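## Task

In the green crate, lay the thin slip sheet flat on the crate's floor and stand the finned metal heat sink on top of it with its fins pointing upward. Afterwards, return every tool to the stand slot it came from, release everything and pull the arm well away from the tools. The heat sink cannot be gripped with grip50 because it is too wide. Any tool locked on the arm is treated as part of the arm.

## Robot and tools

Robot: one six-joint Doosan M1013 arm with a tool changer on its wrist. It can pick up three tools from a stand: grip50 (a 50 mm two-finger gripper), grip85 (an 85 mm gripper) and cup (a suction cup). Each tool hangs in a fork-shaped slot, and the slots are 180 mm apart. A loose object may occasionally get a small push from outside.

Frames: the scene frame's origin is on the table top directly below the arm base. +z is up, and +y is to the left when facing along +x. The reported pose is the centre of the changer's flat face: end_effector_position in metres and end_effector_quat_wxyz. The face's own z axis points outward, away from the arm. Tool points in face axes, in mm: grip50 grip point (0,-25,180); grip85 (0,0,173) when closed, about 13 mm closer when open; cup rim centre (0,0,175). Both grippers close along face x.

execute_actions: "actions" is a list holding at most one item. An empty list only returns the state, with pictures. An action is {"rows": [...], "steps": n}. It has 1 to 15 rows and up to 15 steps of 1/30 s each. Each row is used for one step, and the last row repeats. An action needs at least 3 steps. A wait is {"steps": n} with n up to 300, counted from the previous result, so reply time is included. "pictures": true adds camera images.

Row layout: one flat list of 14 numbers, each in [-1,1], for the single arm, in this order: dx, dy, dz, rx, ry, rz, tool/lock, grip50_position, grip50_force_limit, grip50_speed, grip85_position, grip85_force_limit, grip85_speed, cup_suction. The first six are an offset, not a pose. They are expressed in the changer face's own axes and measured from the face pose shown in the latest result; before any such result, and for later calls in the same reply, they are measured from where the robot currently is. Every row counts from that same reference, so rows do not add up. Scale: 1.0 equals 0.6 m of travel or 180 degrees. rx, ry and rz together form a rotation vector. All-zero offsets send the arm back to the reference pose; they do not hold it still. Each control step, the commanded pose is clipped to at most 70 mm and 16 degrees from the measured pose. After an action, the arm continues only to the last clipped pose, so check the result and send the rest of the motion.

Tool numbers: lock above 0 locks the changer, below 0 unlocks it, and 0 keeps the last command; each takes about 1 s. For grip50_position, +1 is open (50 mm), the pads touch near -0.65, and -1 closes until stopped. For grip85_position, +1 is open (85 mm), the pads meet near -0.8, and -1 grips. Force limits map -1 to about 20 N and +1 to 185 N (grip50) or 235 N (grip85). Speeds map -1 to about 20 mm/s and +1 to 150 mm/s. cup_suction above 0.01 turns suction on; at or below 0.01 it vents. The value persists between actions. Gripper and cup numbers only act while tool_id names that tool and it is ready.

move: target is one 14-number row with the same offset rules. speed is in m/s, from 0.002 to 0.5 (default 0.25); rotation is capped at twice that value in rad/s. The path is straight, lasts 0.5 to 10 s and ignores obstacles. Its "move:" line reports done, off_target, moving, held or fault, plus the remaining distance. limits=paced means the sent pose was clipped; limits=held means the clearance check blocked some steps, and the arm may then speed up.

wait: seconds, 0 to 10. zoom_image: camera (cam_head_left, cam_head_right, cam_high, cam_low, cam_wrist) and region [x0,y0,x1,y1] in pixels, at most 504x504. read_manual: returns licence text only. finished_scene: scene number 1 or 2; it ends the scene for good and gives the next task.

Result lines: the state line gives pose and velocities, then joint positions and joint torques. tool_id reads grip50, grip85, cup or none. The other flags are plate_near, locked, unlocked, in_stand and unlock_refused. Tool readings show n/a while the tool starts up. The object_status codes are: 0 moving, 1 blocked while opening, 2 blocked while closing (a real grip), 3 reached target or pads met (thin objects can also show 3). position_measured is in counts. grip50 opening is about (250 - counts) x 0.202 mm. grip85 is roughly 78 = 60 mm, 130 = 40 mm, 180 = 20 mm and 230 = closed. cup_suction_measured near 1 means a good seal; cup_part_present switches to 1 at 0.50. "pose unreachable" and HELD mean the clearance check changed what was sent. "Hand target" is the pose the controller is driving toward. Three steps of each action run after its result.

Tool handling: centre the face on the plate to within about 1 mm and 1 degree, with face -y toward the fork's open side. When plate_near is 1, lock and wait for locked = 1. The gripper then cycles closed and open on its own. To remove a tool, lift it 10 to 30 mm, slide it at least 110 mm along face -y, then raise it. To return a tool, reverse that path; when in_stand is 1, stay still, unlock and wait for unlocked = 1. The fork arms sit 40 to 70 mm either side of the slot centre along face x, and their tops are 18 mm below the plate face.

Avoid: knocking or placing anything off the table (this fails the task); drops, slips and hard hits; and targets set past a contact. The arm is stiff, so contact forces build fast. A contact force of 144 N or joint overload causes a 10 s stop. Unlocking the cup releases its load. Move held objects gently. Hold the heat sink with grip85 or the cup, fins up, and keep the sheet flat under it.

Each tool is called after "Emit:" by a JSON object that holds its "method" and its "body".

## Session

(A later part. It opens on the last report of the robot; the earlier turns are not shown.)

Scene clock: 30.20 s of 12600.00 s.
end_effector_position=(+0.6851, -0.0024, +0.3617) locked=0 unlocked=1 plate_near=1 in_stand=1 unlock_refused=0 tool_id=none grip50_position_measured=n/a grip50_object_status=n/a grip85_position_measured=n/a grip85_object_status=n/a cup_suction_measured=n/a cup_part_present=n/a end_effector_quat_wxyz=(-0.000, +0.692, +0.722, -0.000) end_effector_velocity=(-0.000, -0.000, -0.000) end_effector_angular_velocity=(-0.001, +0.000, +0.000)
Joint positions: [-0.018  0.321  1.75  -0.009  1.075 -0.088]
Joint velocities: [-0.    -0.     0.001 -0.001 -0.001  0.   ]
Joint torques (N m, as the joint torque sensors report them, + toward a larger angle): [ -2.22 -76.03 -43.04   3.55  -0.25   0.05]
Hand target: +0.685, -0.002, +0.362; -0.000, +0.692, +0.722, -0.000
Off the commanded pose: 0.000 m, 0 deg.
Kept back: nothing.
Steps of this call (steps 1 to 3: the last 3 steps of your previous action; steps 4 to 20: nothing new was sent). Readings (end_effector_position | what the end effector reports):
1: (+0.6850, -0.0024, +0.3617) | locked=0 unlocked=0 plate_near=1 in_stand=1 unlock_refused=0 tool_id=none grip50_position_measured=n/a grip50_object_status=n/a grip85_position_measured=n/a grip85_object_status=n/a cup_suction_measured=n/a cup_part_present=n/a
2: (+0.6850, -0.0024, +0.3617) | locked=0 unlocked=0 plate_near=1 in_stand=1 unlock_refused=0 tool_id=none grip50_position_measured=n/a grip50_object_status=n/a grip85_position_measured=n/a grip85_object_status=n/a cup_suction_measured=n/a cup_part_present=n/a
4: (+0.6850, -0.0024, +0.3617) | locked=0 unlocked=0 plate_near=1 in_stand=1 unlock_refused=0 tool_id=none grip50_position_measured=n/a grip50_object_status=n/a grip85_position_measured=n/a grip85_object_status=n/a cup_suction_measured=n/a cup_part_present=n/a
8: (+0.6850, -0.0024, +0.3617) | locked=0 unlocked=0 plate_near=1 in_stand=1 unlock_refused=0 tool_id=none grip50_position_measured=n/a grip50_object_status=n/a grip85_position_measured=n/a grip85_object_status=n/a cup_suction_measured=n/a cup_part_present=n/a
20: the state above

Emit:
{"method": "move", "body": {"target": [0,0,-0.05,0,0,0,0,1,0,0,1,0,0,0], "speed": 0.08}}

Emit:
{"method": "zoom_image", "body": {"camera": "cam_wrist", "region": [0, 200, 504, 504]}}

Emit:
{"method": "move", "body": {"target": [0.3,0,0,0,0,0,0,1,0,0,1,0,0,0], "speed": 0.25}}

Scene clock: 31.17 s of 12600.00 s.
end_effector_position=(+0.6851, -0.0024, +0.3917) locked=0 unlocked=1 plate_near=0 in_stand=0 unlock_refused=0 tool_id=none grip50_position_measured=n/a grip50_object_status=n/a grip85_position_measured=n/a grip85_object_status=n/a cup_suction_measured=n/a cup_part_present=n/a end_effector_quat_wxyz=(-0.000, +0.692, +0.722, -0.000) end_effector_velocity=(+0.000, +0.000, +0.000) end_effector_angular_velocity=(-0.000, -0.001, +0.001)
Joint positions: [-0.018  0.299  1.72  -0.008  1.127 -0.088]
Joint velocities: [ 0. -0. -0. -0. -0. -0.]
Joint torques (N m, as the joint torque sensors report them, + toward a larger angle): [ -1.95 -74.56 -43.37   3.74  -0.51  -0.06]
Hand target: +0.685, -0.002, +0.392; -0.000, +0.692, +0.722, -0.000
Off the commanded pose: 0.000 m, 0 deg.
Kept back: nothing.
move: done
camera_calibration (this result's frames):
cam_wrist: T_world_to_cam=[[0.00244687, 0.999351, 0.0359346, -0.00990765], [0.950936, -0.0134427, 0.309094, -0.71368], [0.309377, 0.0334152, -0.950352, 0.21332], [0, 0, 0, 1]] pos_world=[0.612692, -0.00682069, 0.42368]

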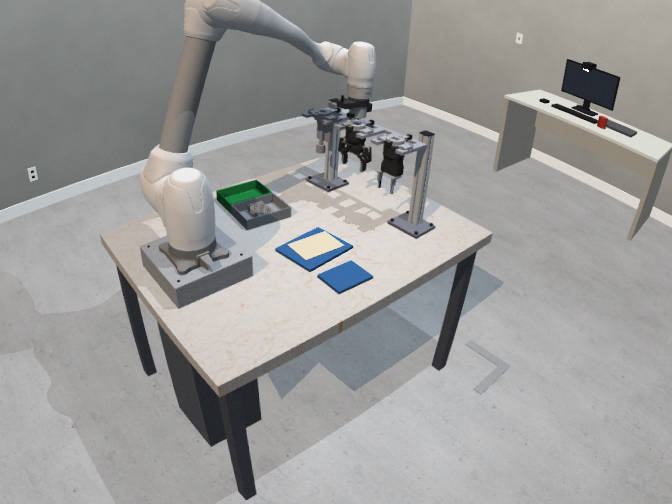

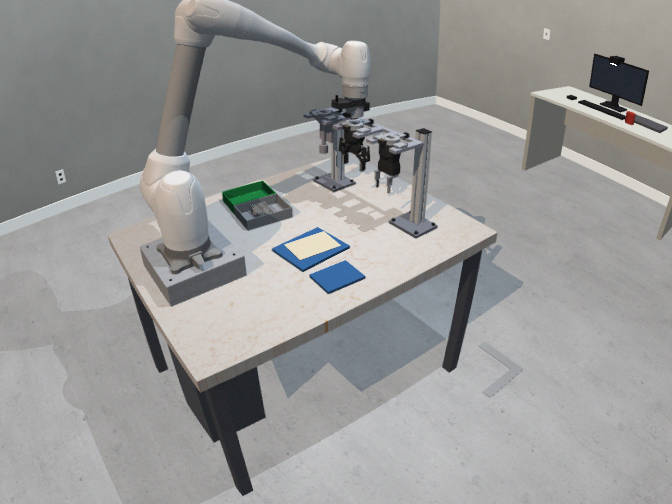

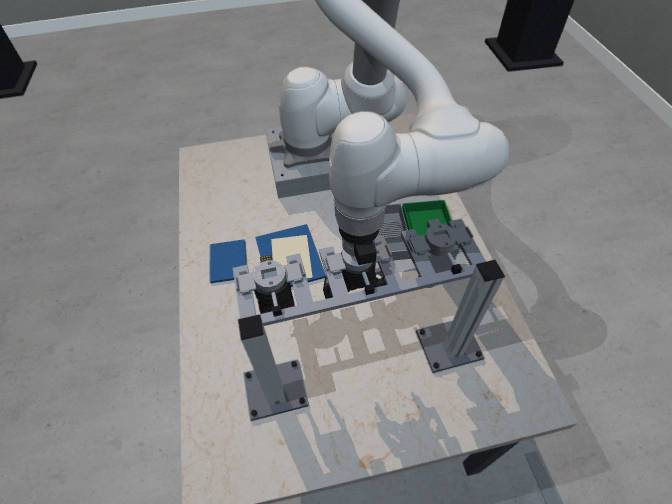

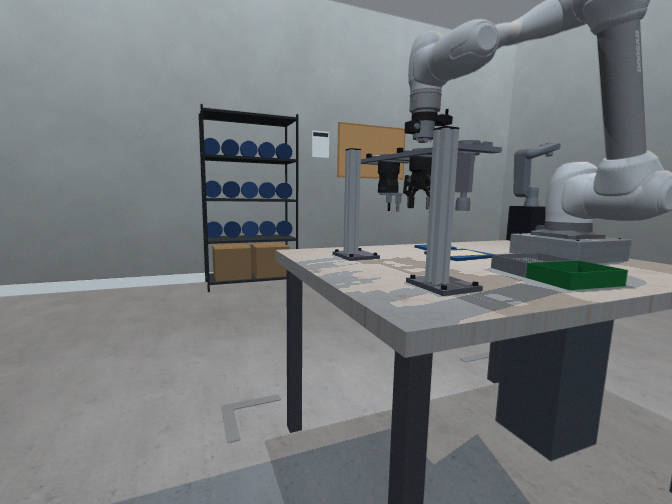

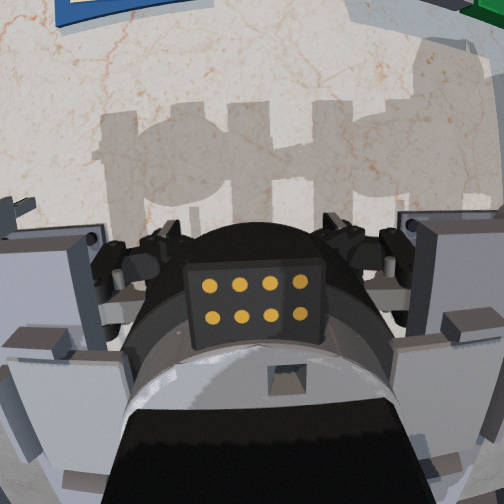

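Region (0, 200, 504, 504) of cam_wrist's 504x504 image, scaled by 1.000; it fills the top 304 rows of this view, and the rest is white.

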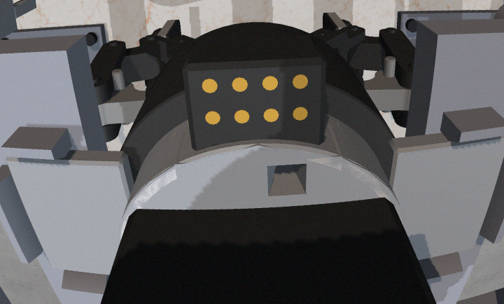

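Scene clock: 32.27 s of 12600.00 s.
end_effector_position=(+0.6774, +0.1776, +0.3919) locked=0 unlocked=1 plate_near=0 in_stand=0 unlock_refused=0 tool_id=none grip50_position_measured=n/a grip50_object_status=n/a grip85_position_measured=n/a grip85_object_status=n/a cup_suction_measured=n/a cup_part_present=n/a end_effector_quat_wxyz=(-0.000, +0.692, +0.722, +0.000) end_effector_velocity=(+0.000, +0.000, +0.001) end_effector_angular_velocity=(-0.000, -0.001, +0.000)
Joint positions: [ 0.242  0.323  1.689 -0.006  1.135  0.171]
Joint velocities: [ 0.     0.    -0.001 -0.     0.     0.   ]
Joint torques (N m, as the joint torque sensors report them, + toward a larger angle): [ -2.8  -76.77 -43.24   3.79  -0.51  -0.21]
Hand target: +0.677, +0.178, +0.392; -0.000, +0.692, +0.722, +0.000
Off the commanded pose: 0.000 m, 0 deg.
Kept back: nothing.
move: done
camera_calibration (this result's frames):
cam_wrist: T_world_to_cam=[[0.0025161, 0.999328, 0.0365567, -0.190082], [0.950927, -0.0137019, 0.309111, -0.703955], [0.309404, 0.033985, -0.950323, 0.209676], [0, 0, 0, 1]] pos_world=[0.605013, 0.173183, 0.423808]

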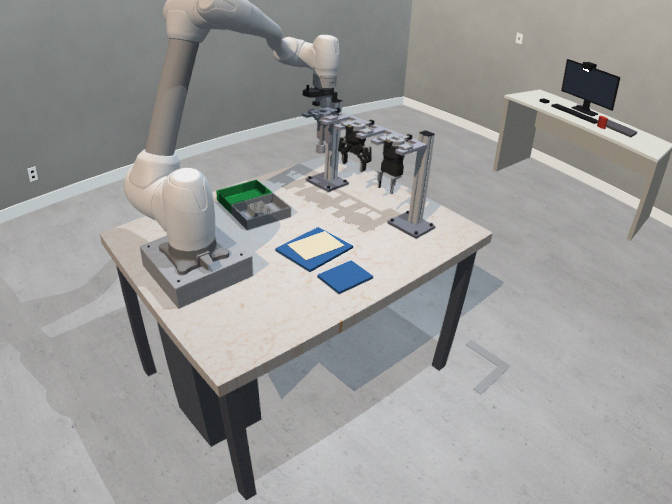

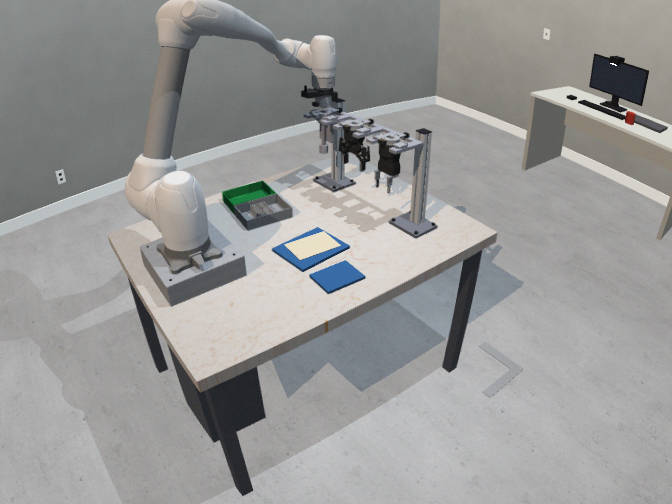

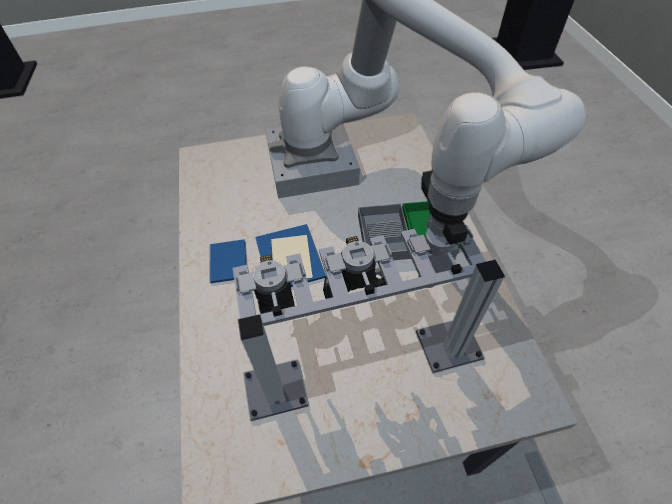

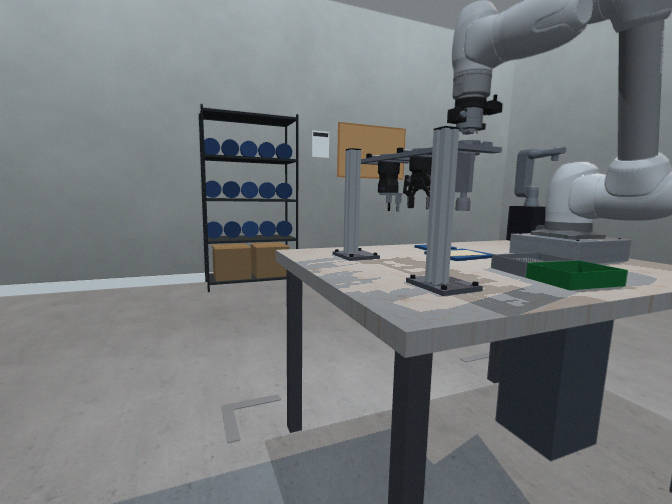

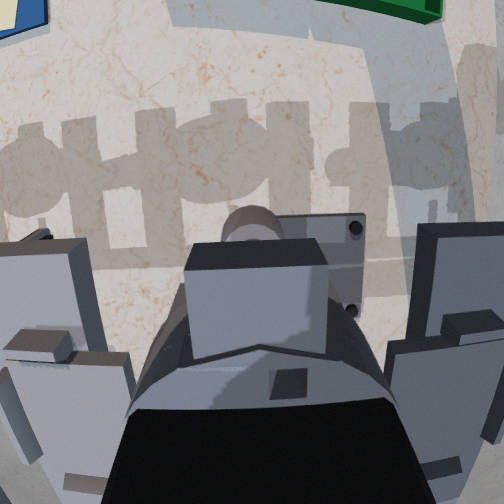

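Emit:
{"method": "move", "body": {"target": [0.0005,0.0017,0.028,0,0,0,0,1,0,0,1,0,0,0], "speed": 0.05}}

Emit:
{"method": "execute_actions", "body": {"actions": [{"rows":[[0,0,0.002,0,0,0,0,1,0,0,1,0,0,0],[0,0,0.004,0,0,0,0,1,0,0,1,0,0,0],[0,0,0.006,0,0,0,0,1,0,0,1,0,0,0],[0,0,0.008,0,0,0,0,1,0,0,1,0,0,0],[0,0,0.010,0,0,0,0,1,0,0,1,0,0,0],[0,0,0.012,0,0,0,0,1,0,0,1,0,0,0],[0,0,0.014,0,0,0,0,1,0,0,1,0,0,0],[0,0,0.016,0,0,0,0,1,0,0,1,0,0,0],[0,0,0.0175,0,0,0,0,1,0,0,1,0,0,0],[0,0,0.0185,0,0,0,0,1,0,0,1,0,0,0]],"steps":15}]}}

Scene clock: 33.23 s of 12600.00 s.
end_effector_position=(+0.6784, +0.1779, +0.3751) locked=0 unlocked=1 plate_near=0 in_stand=0 unlock_refused=0 tool_id=none grip50_position_measured=n/a grip50_object_status=n/a grip85_position_measured=n/a grip85_object_status=n/a cup_suction_measured=n/a cup_part_present=n/a end_effector_quat_wxyz=(-0.000, +0.692, +0.722, +0.000) end_effector_velocity=(-0.000, +0.000, -0.001) end_effector_angular_velocity=(+0.000, +0.001, -0.000)
Joint positions: [ 0.242  0.337  1.703 -0.006  1.107  0.171]
Joint velocities: [ 0.     0.     0.001  0.001 -0.001 -0.   ]
Joint torques (N m, as the joint torque sensors report them, + toward a larger angle): [ -1.49 -79.58 -42.5    3.45  -0.43  -0.14]
Hand target: +0.678, +0.178, +0.375; -0.000, +0.692, +0.722, +0.000
Off the commanded pose: 0.000 m, 0 deg.
Kept back: nothing.
move: done
camera_calibration (this result's frames):
cam_wrist: T_world_to_cam=[[0.0024767, 0.999329, 0.0365521, -0.189813], [0.950918, -0.0136641, 0.309141, -0.699701], [0.309433, 0.0339924, -0.950313, 0.193382], [0, 0, 0, 1]] pos_world=[0.605989, 0.173551, 0.407018]

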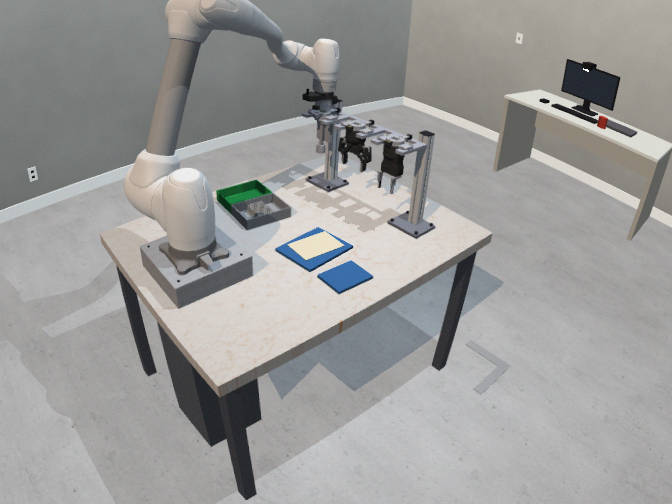

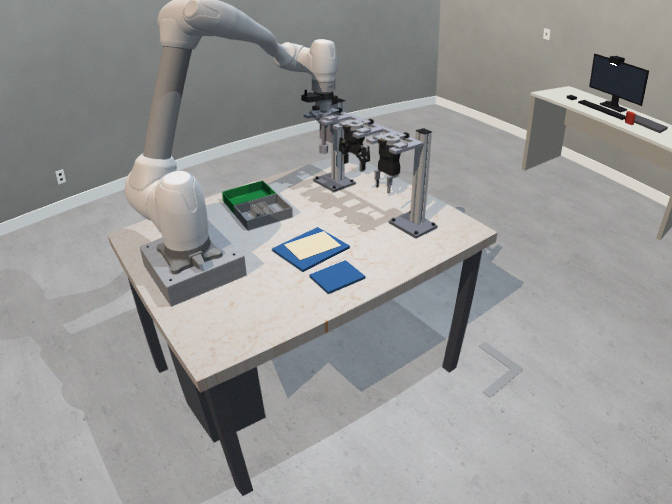

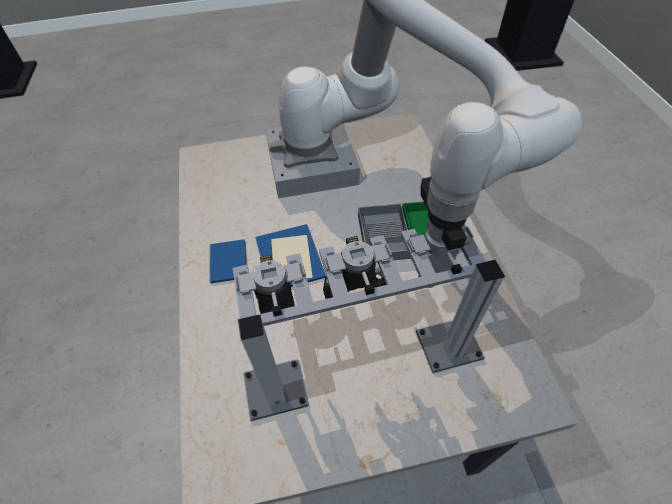

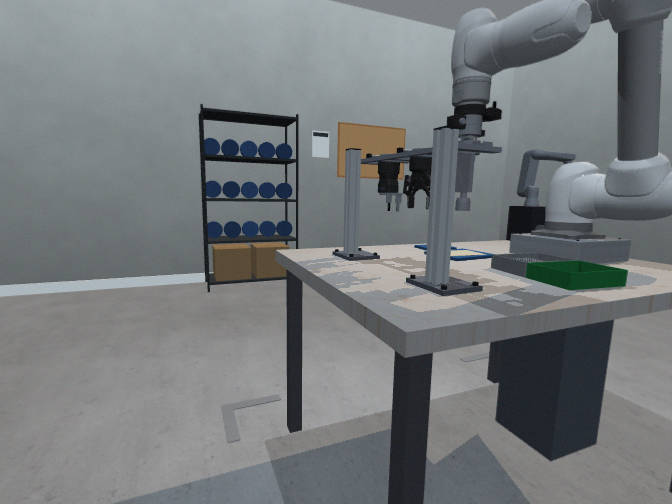

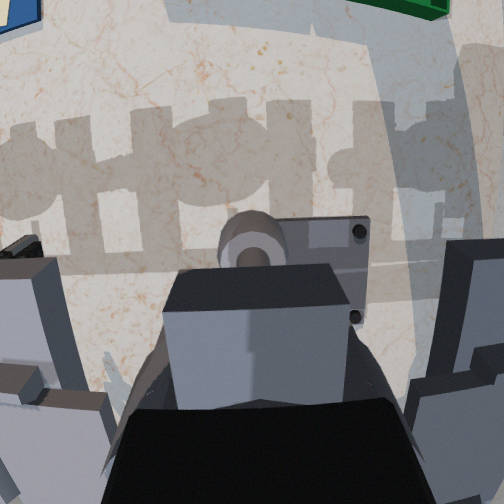

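Scene clock: 33.63 s of 12600.00 s.
end_effector_position=(+0.6783, +0.1780, +0.3641) locked=0 unlocked=1 plate_near=0 in_stand=1 unlock_refused=0 tool_id=none grip50_position_measured=n/a grip50_object_status=n/a grip85_position_measured=n/a grip85_object_status=n/a cup_suction_measured=n/a cup_part_present=n/a end_effector_quat_wxyz=(-0.000, +0.692, +0.722, +0.000) end_effector_velocity=(+0.000, -0.000, -0.004) end_effector_angular_velocity=(-0.000, -0.001, +0.000)
Joint positions: [ 0.242  0.345  1.714 -0.006  1.089  0.171]
Joint velocities: [-0.     0.003  0.004 -0.001 -0.008 -0.   ]
Joint torques (N m, as the joint torque sensors report them, + toward a larger angle): [ -0.28 -81.62 -42.6    3.91  -0.16  -0.13]
Steps of this call (steps 1 to 12: the first 12 steps of this action). Readings (end_effector_position | what the end effector reports):
1: (+0.6784, +0.1779, +0.3749) | locked=0 unlocked=1 plate_near=0 in_stand=0 unlock_refused=0 tool_id=none grip50_position_measured=n/a grip50_object_status=n/a grip85_position_measured=n/a grip85_object_status=n/a cup_suction_measured=n/a cup_part_present=n/a
2: (+0.6784, +0.1780, +0.3742) | locked=0 unlocked=1 plate_near=0 in_stand=0 unlock_refused=0 tool_id=none grip50_position_measured=n/a grip50_object_status=n/a grip85_position_measured=n/a grip85_object_status=n/a cup_suction_measured=n/a cup_part_present=n/a
4: (+0.6784, +0.1780, +0.3719) | locked=0 unlocked=1 plate_near=0 in_stand=0 unlock_refused=0 tool_id=none grip50_position_measured=n/a grip50_object_status=n/a grip85_position_measured=n/a grip85_object_status=n/a cup_suction_measured=n/a cup_part_present=n/a
8: (+0.6784, +0.1780, +0.3672) | locked=0 unlocked=1 plate_near=0 in_stand=0 unlock_refused=0 tool_id=none grip50_position_measured=n/a grip50_object_status=n/a grip85_position_measured=n/a grip85_object_status=n/a cup_suction_measured=n/a cup_part_present=n/a
12: the state above

Emit:
{"method": "execute_actions", "body": {"actions": [{"rows":[[0,0,0.0008,0,0,0,0,1,0,0,1,0,0,0],[0,0,0.0014,0,0,0,0,1,0,0,1,0,0,0],[0,0,0.002,0,0,0,0,1,0,0,1,0,0,0],[0,0,0.0026,0,0,0,0,1,0,0,1,0,0,0],[0,0,0.0032,0,0,0,0,1,0,0,1,0,0,0]],"steps":11}]}}

Scene clock: 34.00 s of 12600.00 s.
end_effector_position=(+0.6783, +0.1780, +0.3622) locked=0 unlocked=1 plate_near=1 in_stand=1 unlock_refused=0 tool_id=none grip50_position_measured=n/a grip50_object_status=n/a grip85_position_measured=n/a grip85_object_status=n/a cup_suction_measured=n/a cup_part_present=n/a end_effector_quat_wxyz=(-0.000, +0.692, +0.722, +0.000) end_effector_velocity=(+0.000, +0.000, -0.000) end_effector_angular_velocity=(+0.001, -0.002, -0.000)
Joint positions: [ 0.242  0.346  1.716 -0.006  1.085  0.171]
Joint velocities: [ 0.     0.     0.     0.    -0.002  0.   ]
Joint torques (N m, as the joint torque sensors report them, + toward a larger angle): [ -0.58 -77.9  -42.53   4.05  -0.33  -0.09]
Off your previous action's commanded pose: 0.000 m, 0 deg at its last step (step 3 of this call).
Steps of this call (steps 1 to 3: the last 3 steps of your previous action; steps 4 to 11: the first 8 steps of this action). Readings (end_effector_position | what the end effector reports):
4: (+0.6784, +0.1780, +0.3639) | locked=0 unlocked=1 plate_near=0 in_stand=1 unlock_refused=0 tool_id=none grip50_position_measured=n/a grip50_object_status=n/a grip85_position_measured=n/a grip85_object_status=n/a cup_suction_measured=n/a cup_part_present=n/a
5: (+0.6784, +0.1780, +0.3637) | locked=0 unlocked=1 plate_near=0 in_stand=1 unlock_refused=0 tool_id=none grip50_position_measured=n/a grip50_object_status=n/a grip85_position_measured=n/a grip85_object_status=n/a cup_suction_measured=n/a cup_part_present=n/a
7: (+0.6783, +0.1780, +0.3630) | locked=0 unlocked=1 plate_near=0 in_stand=1 unlock_refused=0 tool_id=none grip50_position_measured=n/a grip50_object_status=n/a grip85_position_measured=n/a grip85_object_status=n/a cup_suction_measured=n/a cup_part_present=n/a
11: the state above

Emit:
{"method": "execute_actions", "body": {"actions": [{"rows":[[0,0,0.0005,0,0,0,1,1,0,0,1,0,0,0]],"steps":15}]}}

Emit:
{"method": "execute_actions", "body": {"actions": [{"steps":20}]}}

Scene clock: 34.50 s of 12600.00 s.
end_effector_position=(+0.6783, +0.1780, +0.3619) locked=0 unlocked=0 plate_near=1 in_stand=1 unlock_refused=0 tool_id=none grip50_position_measured=n/a grip50_object_status=n/a grip85_position_measured=n/a grip85_object_status=n/a cup_suction_measured=n/a cup_part_present=n/a end_effector_quat_wxyz=(-0.000, +0.692, +0.722, +0.000) end_effector_velocity=(-0.000, -0.000, -0.000) end_effector_angular_velocity=(+0.000, +0.000, -0.000)
Joint positions: [ 0.242  0.346  1.716 -0.006  1.085  0.171]
Joint velocities: [-0.    -0.     0.001  0.    -0.    -0.   ]
Joint torques (N m, as the joint torque sensors report them, + toward a larger angle): [ -1.18 -78.92 -42.78   3.74  -0.35  -0.12]
Off your previous action's commanded pose: 0.000 m, 0 deg at its last step (step 3 of this call).
Steps of this call (steps 1 to 3: the last 3 steps of your previous action; steps 4 to 15: the first 12 steps of this action). Readings (end_effector_position | what the end effector reports):
4: (+0.6783, +0.1780, +0.3621) | locked=0 unlocked=0 plate_near=1 in_stand=1 unlock_refused=0 tool_id=none grip50_position_measured=n/a grip50_object_status=n/a grip85_position_measured=n/a grip85_object_status=n/a cup_suction_measured=n/a cup_part_present=n/a
5: (+0.6783, +0.1780, +0.3620) | locked=0 unlocked=0 plate_near=1 in_stand=1 unlock_refused=0 tool_id=none grip50_position_measured=n/a grip50_object_status=n/a grip85_position_measured=n/a grip85_object_status=n/a cup_suction_measured=n/a cup_part_present=n/a
7: (+0.6783, +0.1780, +0.3619) | locked=0 unlocked=0 plate_near=1 in_stand=1 unlock_refused=0 tool_id=none grip50_position_measured=n/a grip50_object_status=n/a grip85_position_measured=n/a grip85_object_status=n/a cup_suction_measured=n/a cup_part_present=n/a
11: (+0.6783, +0.1780, +0.3619) | locked=0 unlocked=0 plate_near=1 in_stand=1 unlock_refused=0 tool_id=none grip50_position_measured=n/a grip50_object_status=n/a grip85_position_measured=n/a grip85_object_status=n/a cup_suction_measured=n/a cup_part_present=n/a
15: the state above

Scene clock: 35.17 s of 12600.00 s.
end_effector_position=(+0.6783, +0.1780, +0.3618) locked=1 unlocked=0 plate_near=1 in_stand=1 unlock_refused=0 tool_id=cup grip50_position_measured=n/a grip50_object_status=n/a grip85_position_measured=n/a grip85_object_status=n/a cup_suction_measured=n/a cup_part_present=n/a end_effector_quat_wxyz=(-0.000, +0.692, +0.722, +0.000) end_effector_velocity=(+0.000, +0.000, +0.000) end_effector_angular_velocity=(+0.000, -0.000, -0.000)
Joint positions: [ 0.242  0.346  1.716 -0.006  1.085  0.171]
Joint velocities: [-0. -0. -0.  0.  0. -0.]
Joint torques (N m, as the joint torque sensors report them, + toward a larger angle): [ -0.55 -83.86 -46.6    3.84  -0.5    0.04]
Hand target: +0.678, +0.178, +0.362; -0.000, +0.692, +0.722, +0.000
Off the commanded pose: 0.000 m, 0 deg.
Kept back: nothing.
Steps of this call (steps 1 to 3: the last 3 steps of your previous action; steps 4 to 20: nothing new was sent). Readings (end_effector_position | what the end effector reports):
1: (+0.6783, +0.1780, +0.3619) | locked=0 unlocked=0 plate_near=1 in_stand=1 unlock_refused=0 tool_id=none grip50_position_measured=n/a grip50_object_status=n/a grip85_position_measured=n/a grip85_object_status=n/a cup_suction_measured=n/a cup_part_present=n/a
2: (+0.6783, +0.1780, +0.3619) | locked=0 unlocked=0 plate_near=1 in_stand=1 unlock_refused=0 tool_id=none grip50_position_measured=n/a grip50_object_status=n/a grip85_position_measured=n/a grip85_object_status=n/a cup_suction_measured=n/a cup_part_present=n/a
4: (+0.6783, +0.1780, +0.3619) | locked=0 unlocked=0 plate_near=1 in_stand=1 unlock_refused=0 tool_id=none grip50_position_measured=n/a grip50_object_status=n/a grip85_position_measured=n/a grip85_object_status=n/a cup_suction_measured=n/a cup_part_present=n/a
8: (+0.6783, +0.1780, +0.3618) | locked=0 unlocked=0 plate_near=1 in_stand=1 unlock_refused=0 tool_id=none grip50_position_measured=n/a grip50_object_status=n/a grip85_position_measured=n/a grip85_object_status=n/a cup_suction_measured=n/a cup_part_present=n/a
20: the state above

Emit:
{"method": "move", "body": {"target": [0,0,-0.0333,0,0,0,0,1,0,0,1,0,0,0], "speed": 0.08}}

Emit:
{"method": "move", "body": {"target": [0,-0.21,0,0,0,0,0,1,0,0,1,0,0,0], "speed": 0.25}}

Emit:
{"method": "move", "body": {"target": [-0.495,-0.15,0.02,0,0,0,0,1,0,0,1,0,0,0], "speed": 0.35}}

Emit:
{"method": "zoom_image", "body": {"camera": "cam_wrist", "region": [120, 0, 372, 252]}}

Scene clock: 36.10 s of 12600.00 s.
end_effector_position=(+0.6783, +0.1780, +0.3818) locked=1 unlocked=0 plate_near=1 in_stand=0 unlock_refused=0 tool_id=cup grip50_position_measured=n/a grip50_object_status=n/a grip85_position_measured=n/a grip85_object_status=n/a cup_suction_measured=0.00 cup_part_present=0 end_effector_quat_wxyz=(-0.000, +0.692, +0.722, +0.000) end_effector_velocity=(-0.000, +0.000, -0.000) end_effector_angular_velocity=(+0.000, +0.000, +0.000)
Joint positions: [ 0.242  0.332  1.697 -0.006  1.119  0.171]
Joint velocities: [ 0. -0.  0.  0. -0. -0.]
Joint torques (N m, as the joint torque sensors report them, + toward a larger angle): [ -1.41 -83.02 -46.64   4.07  -0.53  -0.01]
Hand target: +0.678, +0.178, +0.382; -0.000, +0.692, +0.722, +0.000
Off the commanded pose: 0.000 m, 0 deg.
Kept back: nothing.
move: done
camera_calibration (this result's frames):
cam_wrist: T_world_to_cam=[[0.00245734, 0.999334, 0.0364003, -0.189997], [0.950995, -0.0135903, 0.308908, -0.701695], [0.309197, 0.0338574, -0.950395, 0.199959], [0, 0, 0, 1]] pos_world=[0.605949, 0.173564, 0.413716]

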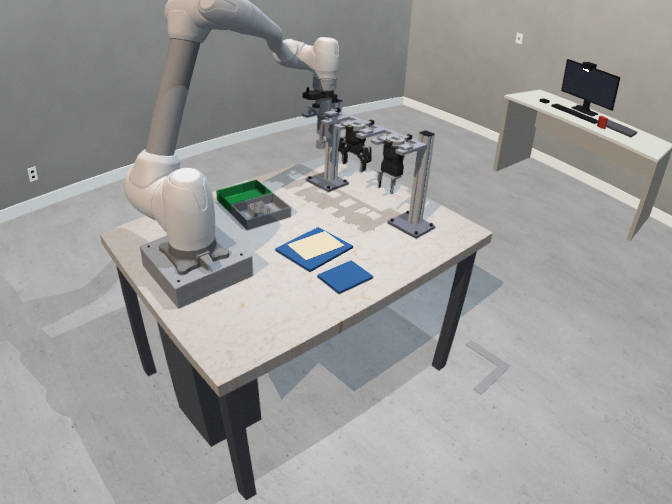

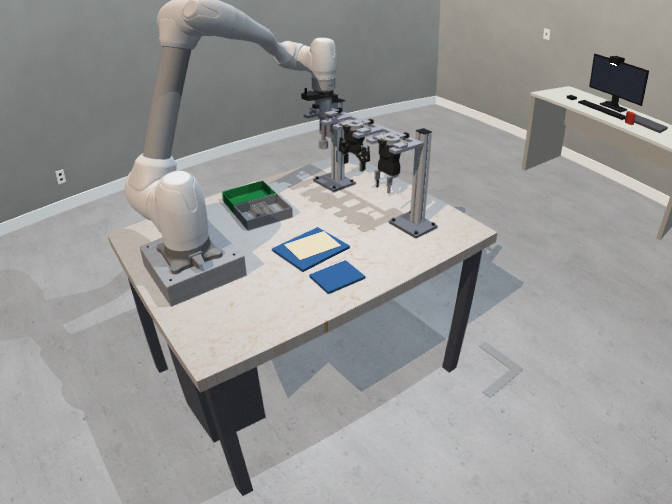

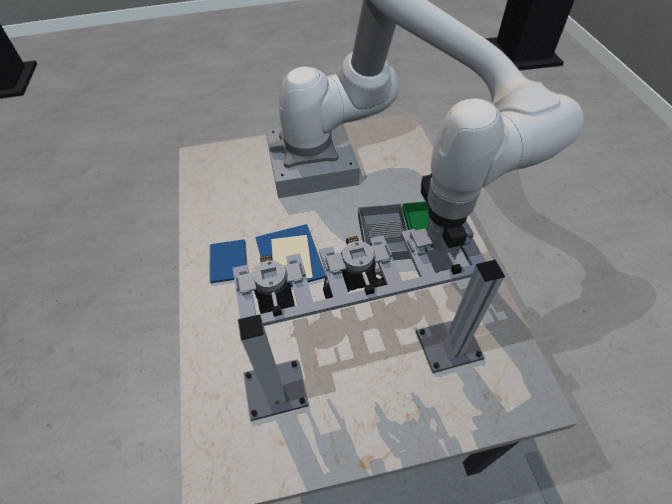

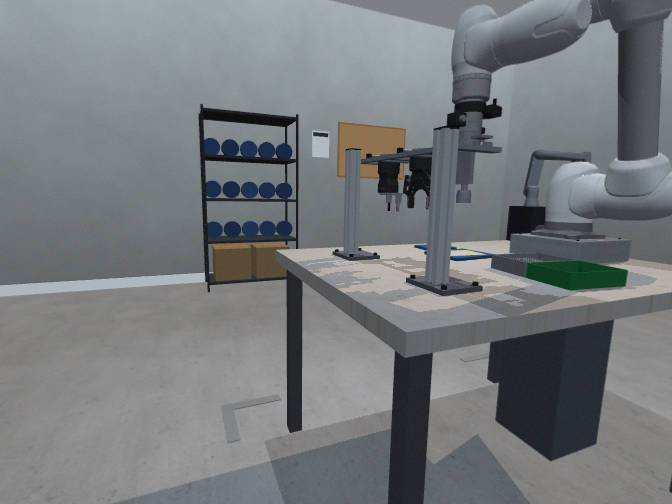

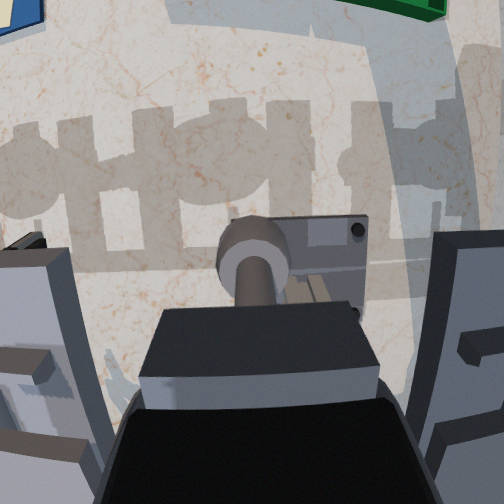

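Scene clock: 37.00 s of 12600.00 s.
end_effector_position=(+0.5525, +0.1726, +0.3821) locked=1 unlocked=0 plate_near=1 in_stand=0 unlock_refused=0 tool_id=cup grip50_position_measured=n/a grip50_object_status=n/a grip85_position_measured=n/a grip85_object_status=n/a cup_suction_measured=0.00 cup_part_present=0 end_effector_quat_wxyz=(-0.000, +0.692, +0.722, +0.000) end_effector_velocity=(-0.001, -0.000, +0.000) end_effector_angular_velocity=(-0.001, +0.000, +0.000)
Joint positions: [ 0.278  0.151  1.93  -0.006  1.067  0.208]
Joint velocities: [ 0.    -0.001  0.001 -0.001  0.     0.   ]
Joint torques (N m, as the joint torque sensors report them, + toward a larger angle): [ -2.25 -62.35 -45.81   3.94  -0.64  -0.16]
Hand target: +0.552, +0.173, +0.382; -0.000, +0.692, +0.722, +0.000
Off the commanded pose: 0.000 m, 0 deg.
Kept back: nothing.
move: done
camera_calibration (this result's frames):
cam_wrist: T_world_to_cam=[[0.00249252, 0.999329, 0.0365466, -0.184455], [0.950996, -0.0136689, 0.308902, -0.582227], [0.309194, 0.0339857, -0.950392, 0.239361], [0, 0, 0, 1]] pos_world=[0.480147, 0.168238, 0.414079]

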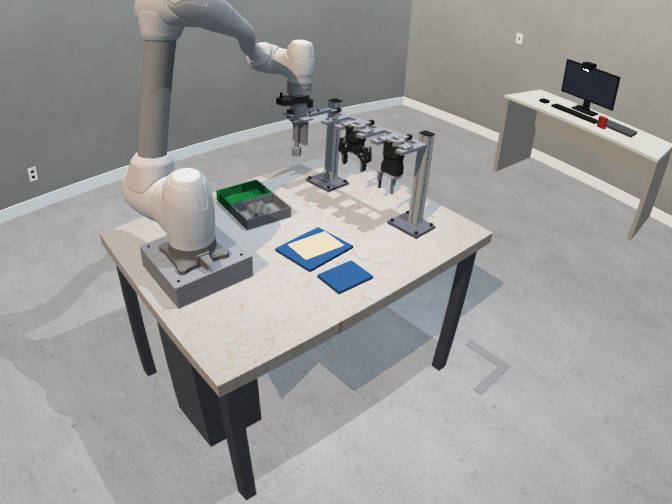

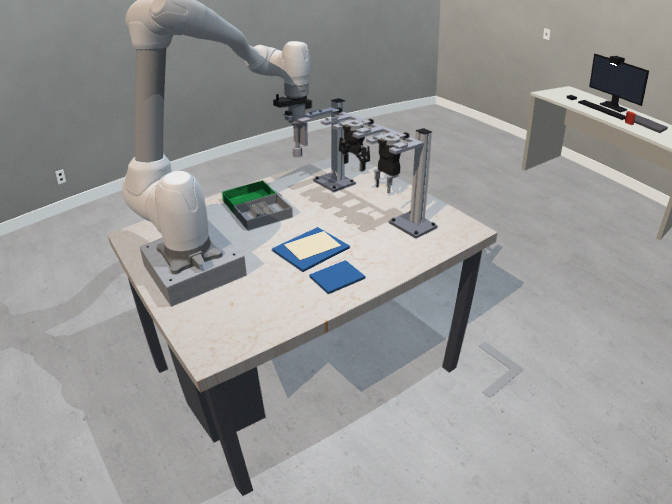

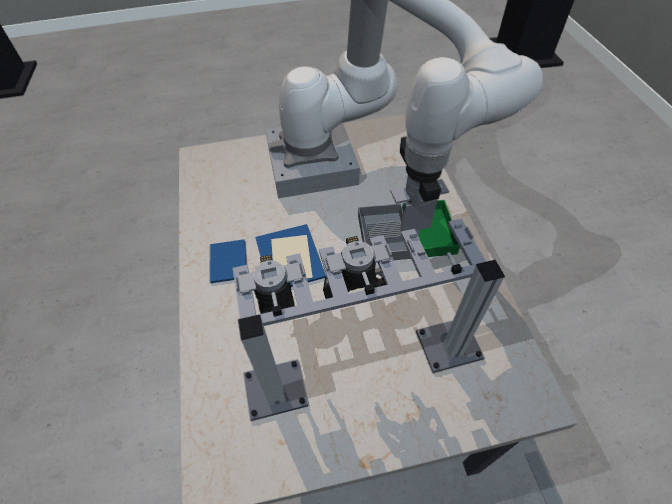

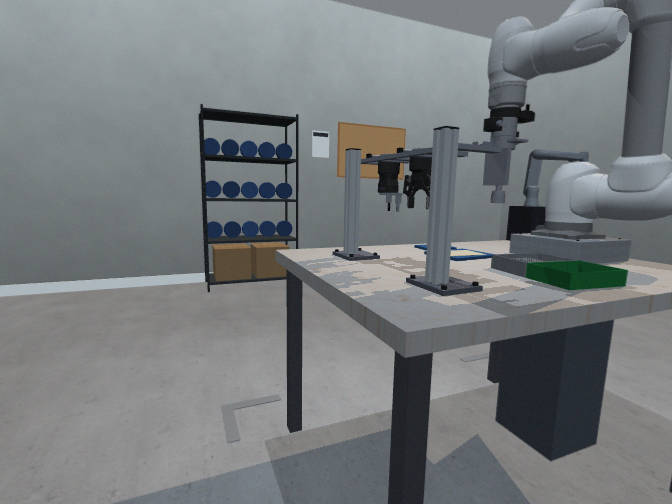

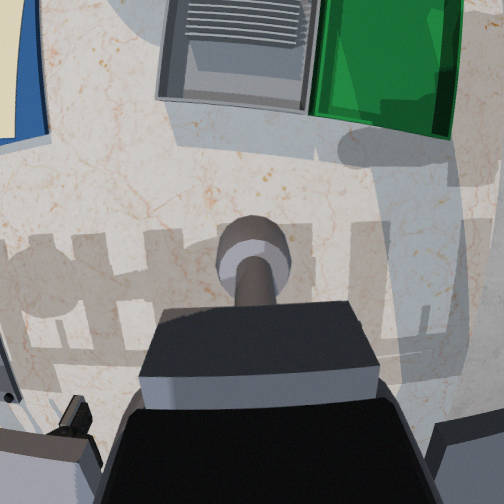

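Scene clock: 38.33 s of 12600.00 s.
end_effector_position=(+0.4752, -0.1284, +0.3702) locked=1 unlocked=0 plate_near=1 in_stand=0 unlock_refused=0 tool_id=cup grip50_position_measured=n/a grip50_object_status=n/a grip85_position_measured=n/a grip85_object_status=n/a cup_suction_measured=0.00 cup_part_present=0 end_effector_quat_wxyz=(-0.000, +0.692, +0.722, -0.000) end_effector_velocity=(+0.001, -0.000, +0.001) end_effector_angular_velocity=(+0.000, -0.002, -0.001)
Joint positions: [-0.295  0.022  2.092 -0.011  1.029 -0.363]
Joint velocities: [-0.001  0.    -0.002  0.001  0.    -0.001]
Joint torques (N m, as the joint torque sensors report them, + toward a larger angle): [ -1.99 -47.68 -45.64   3.55  -0.6   -0.07]
Hand target: +0.475, -0.128, +0.370; -0.000, +0.692, +0.722, -0.000
Off the commanded pose: 0.001 m, 0 deg.
Kept back: nothing.
move: done
camera_calibration (this result's frames):
cam_wrist: T_world_to_cam=[[0.00242789, 0.999375, 0.0352533, 0.117529], [0.951055, -0.0132014, 0.308739, -0.509007], [0.309012, 0.0327783, -0.950493, 0.262133], [0, 0, 0, 1]] pos_world=[0.402807, -0.132767, 0.402163]

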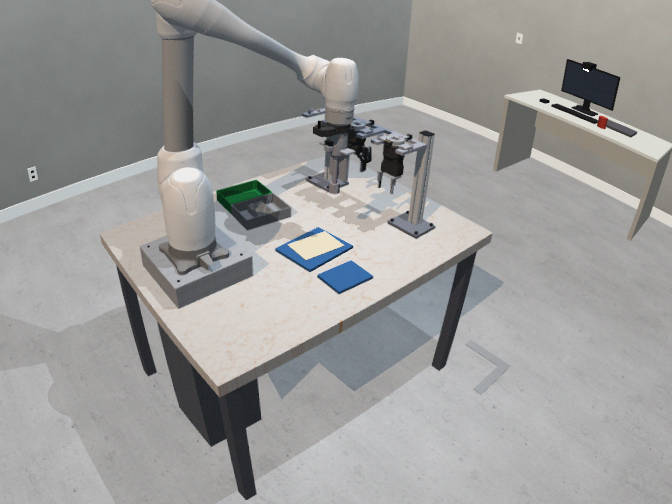

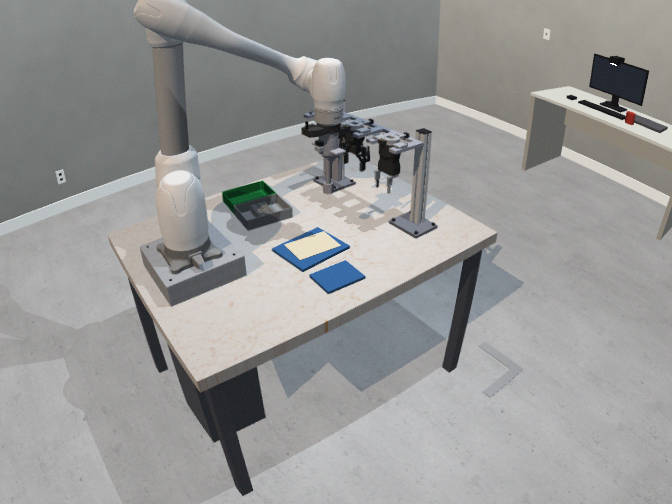

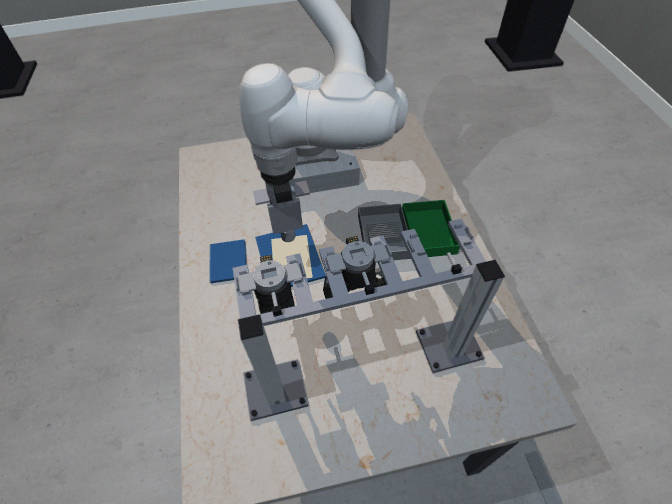

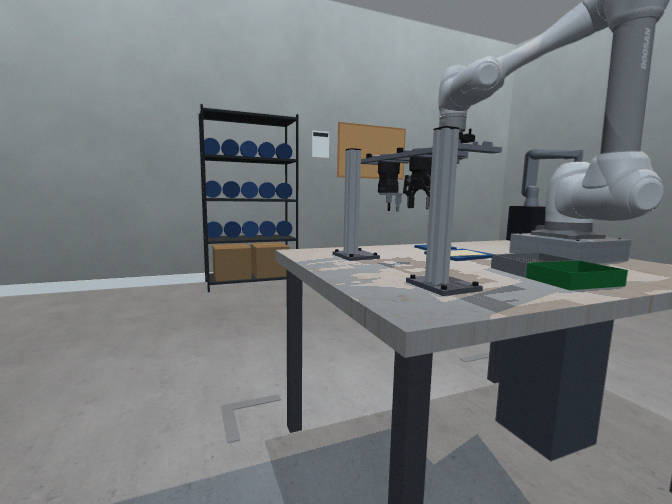

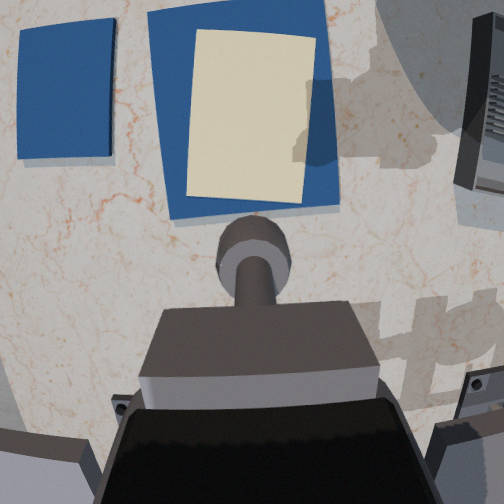

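Region (120, 0, 372, 252) of cam_wrist's 504x504 image, scaled by 2.000, with more detail than that image has.

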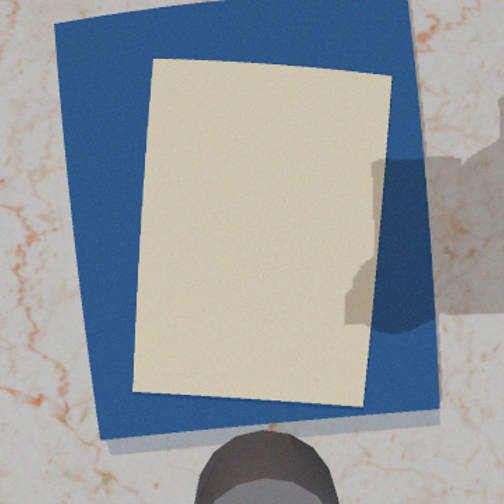

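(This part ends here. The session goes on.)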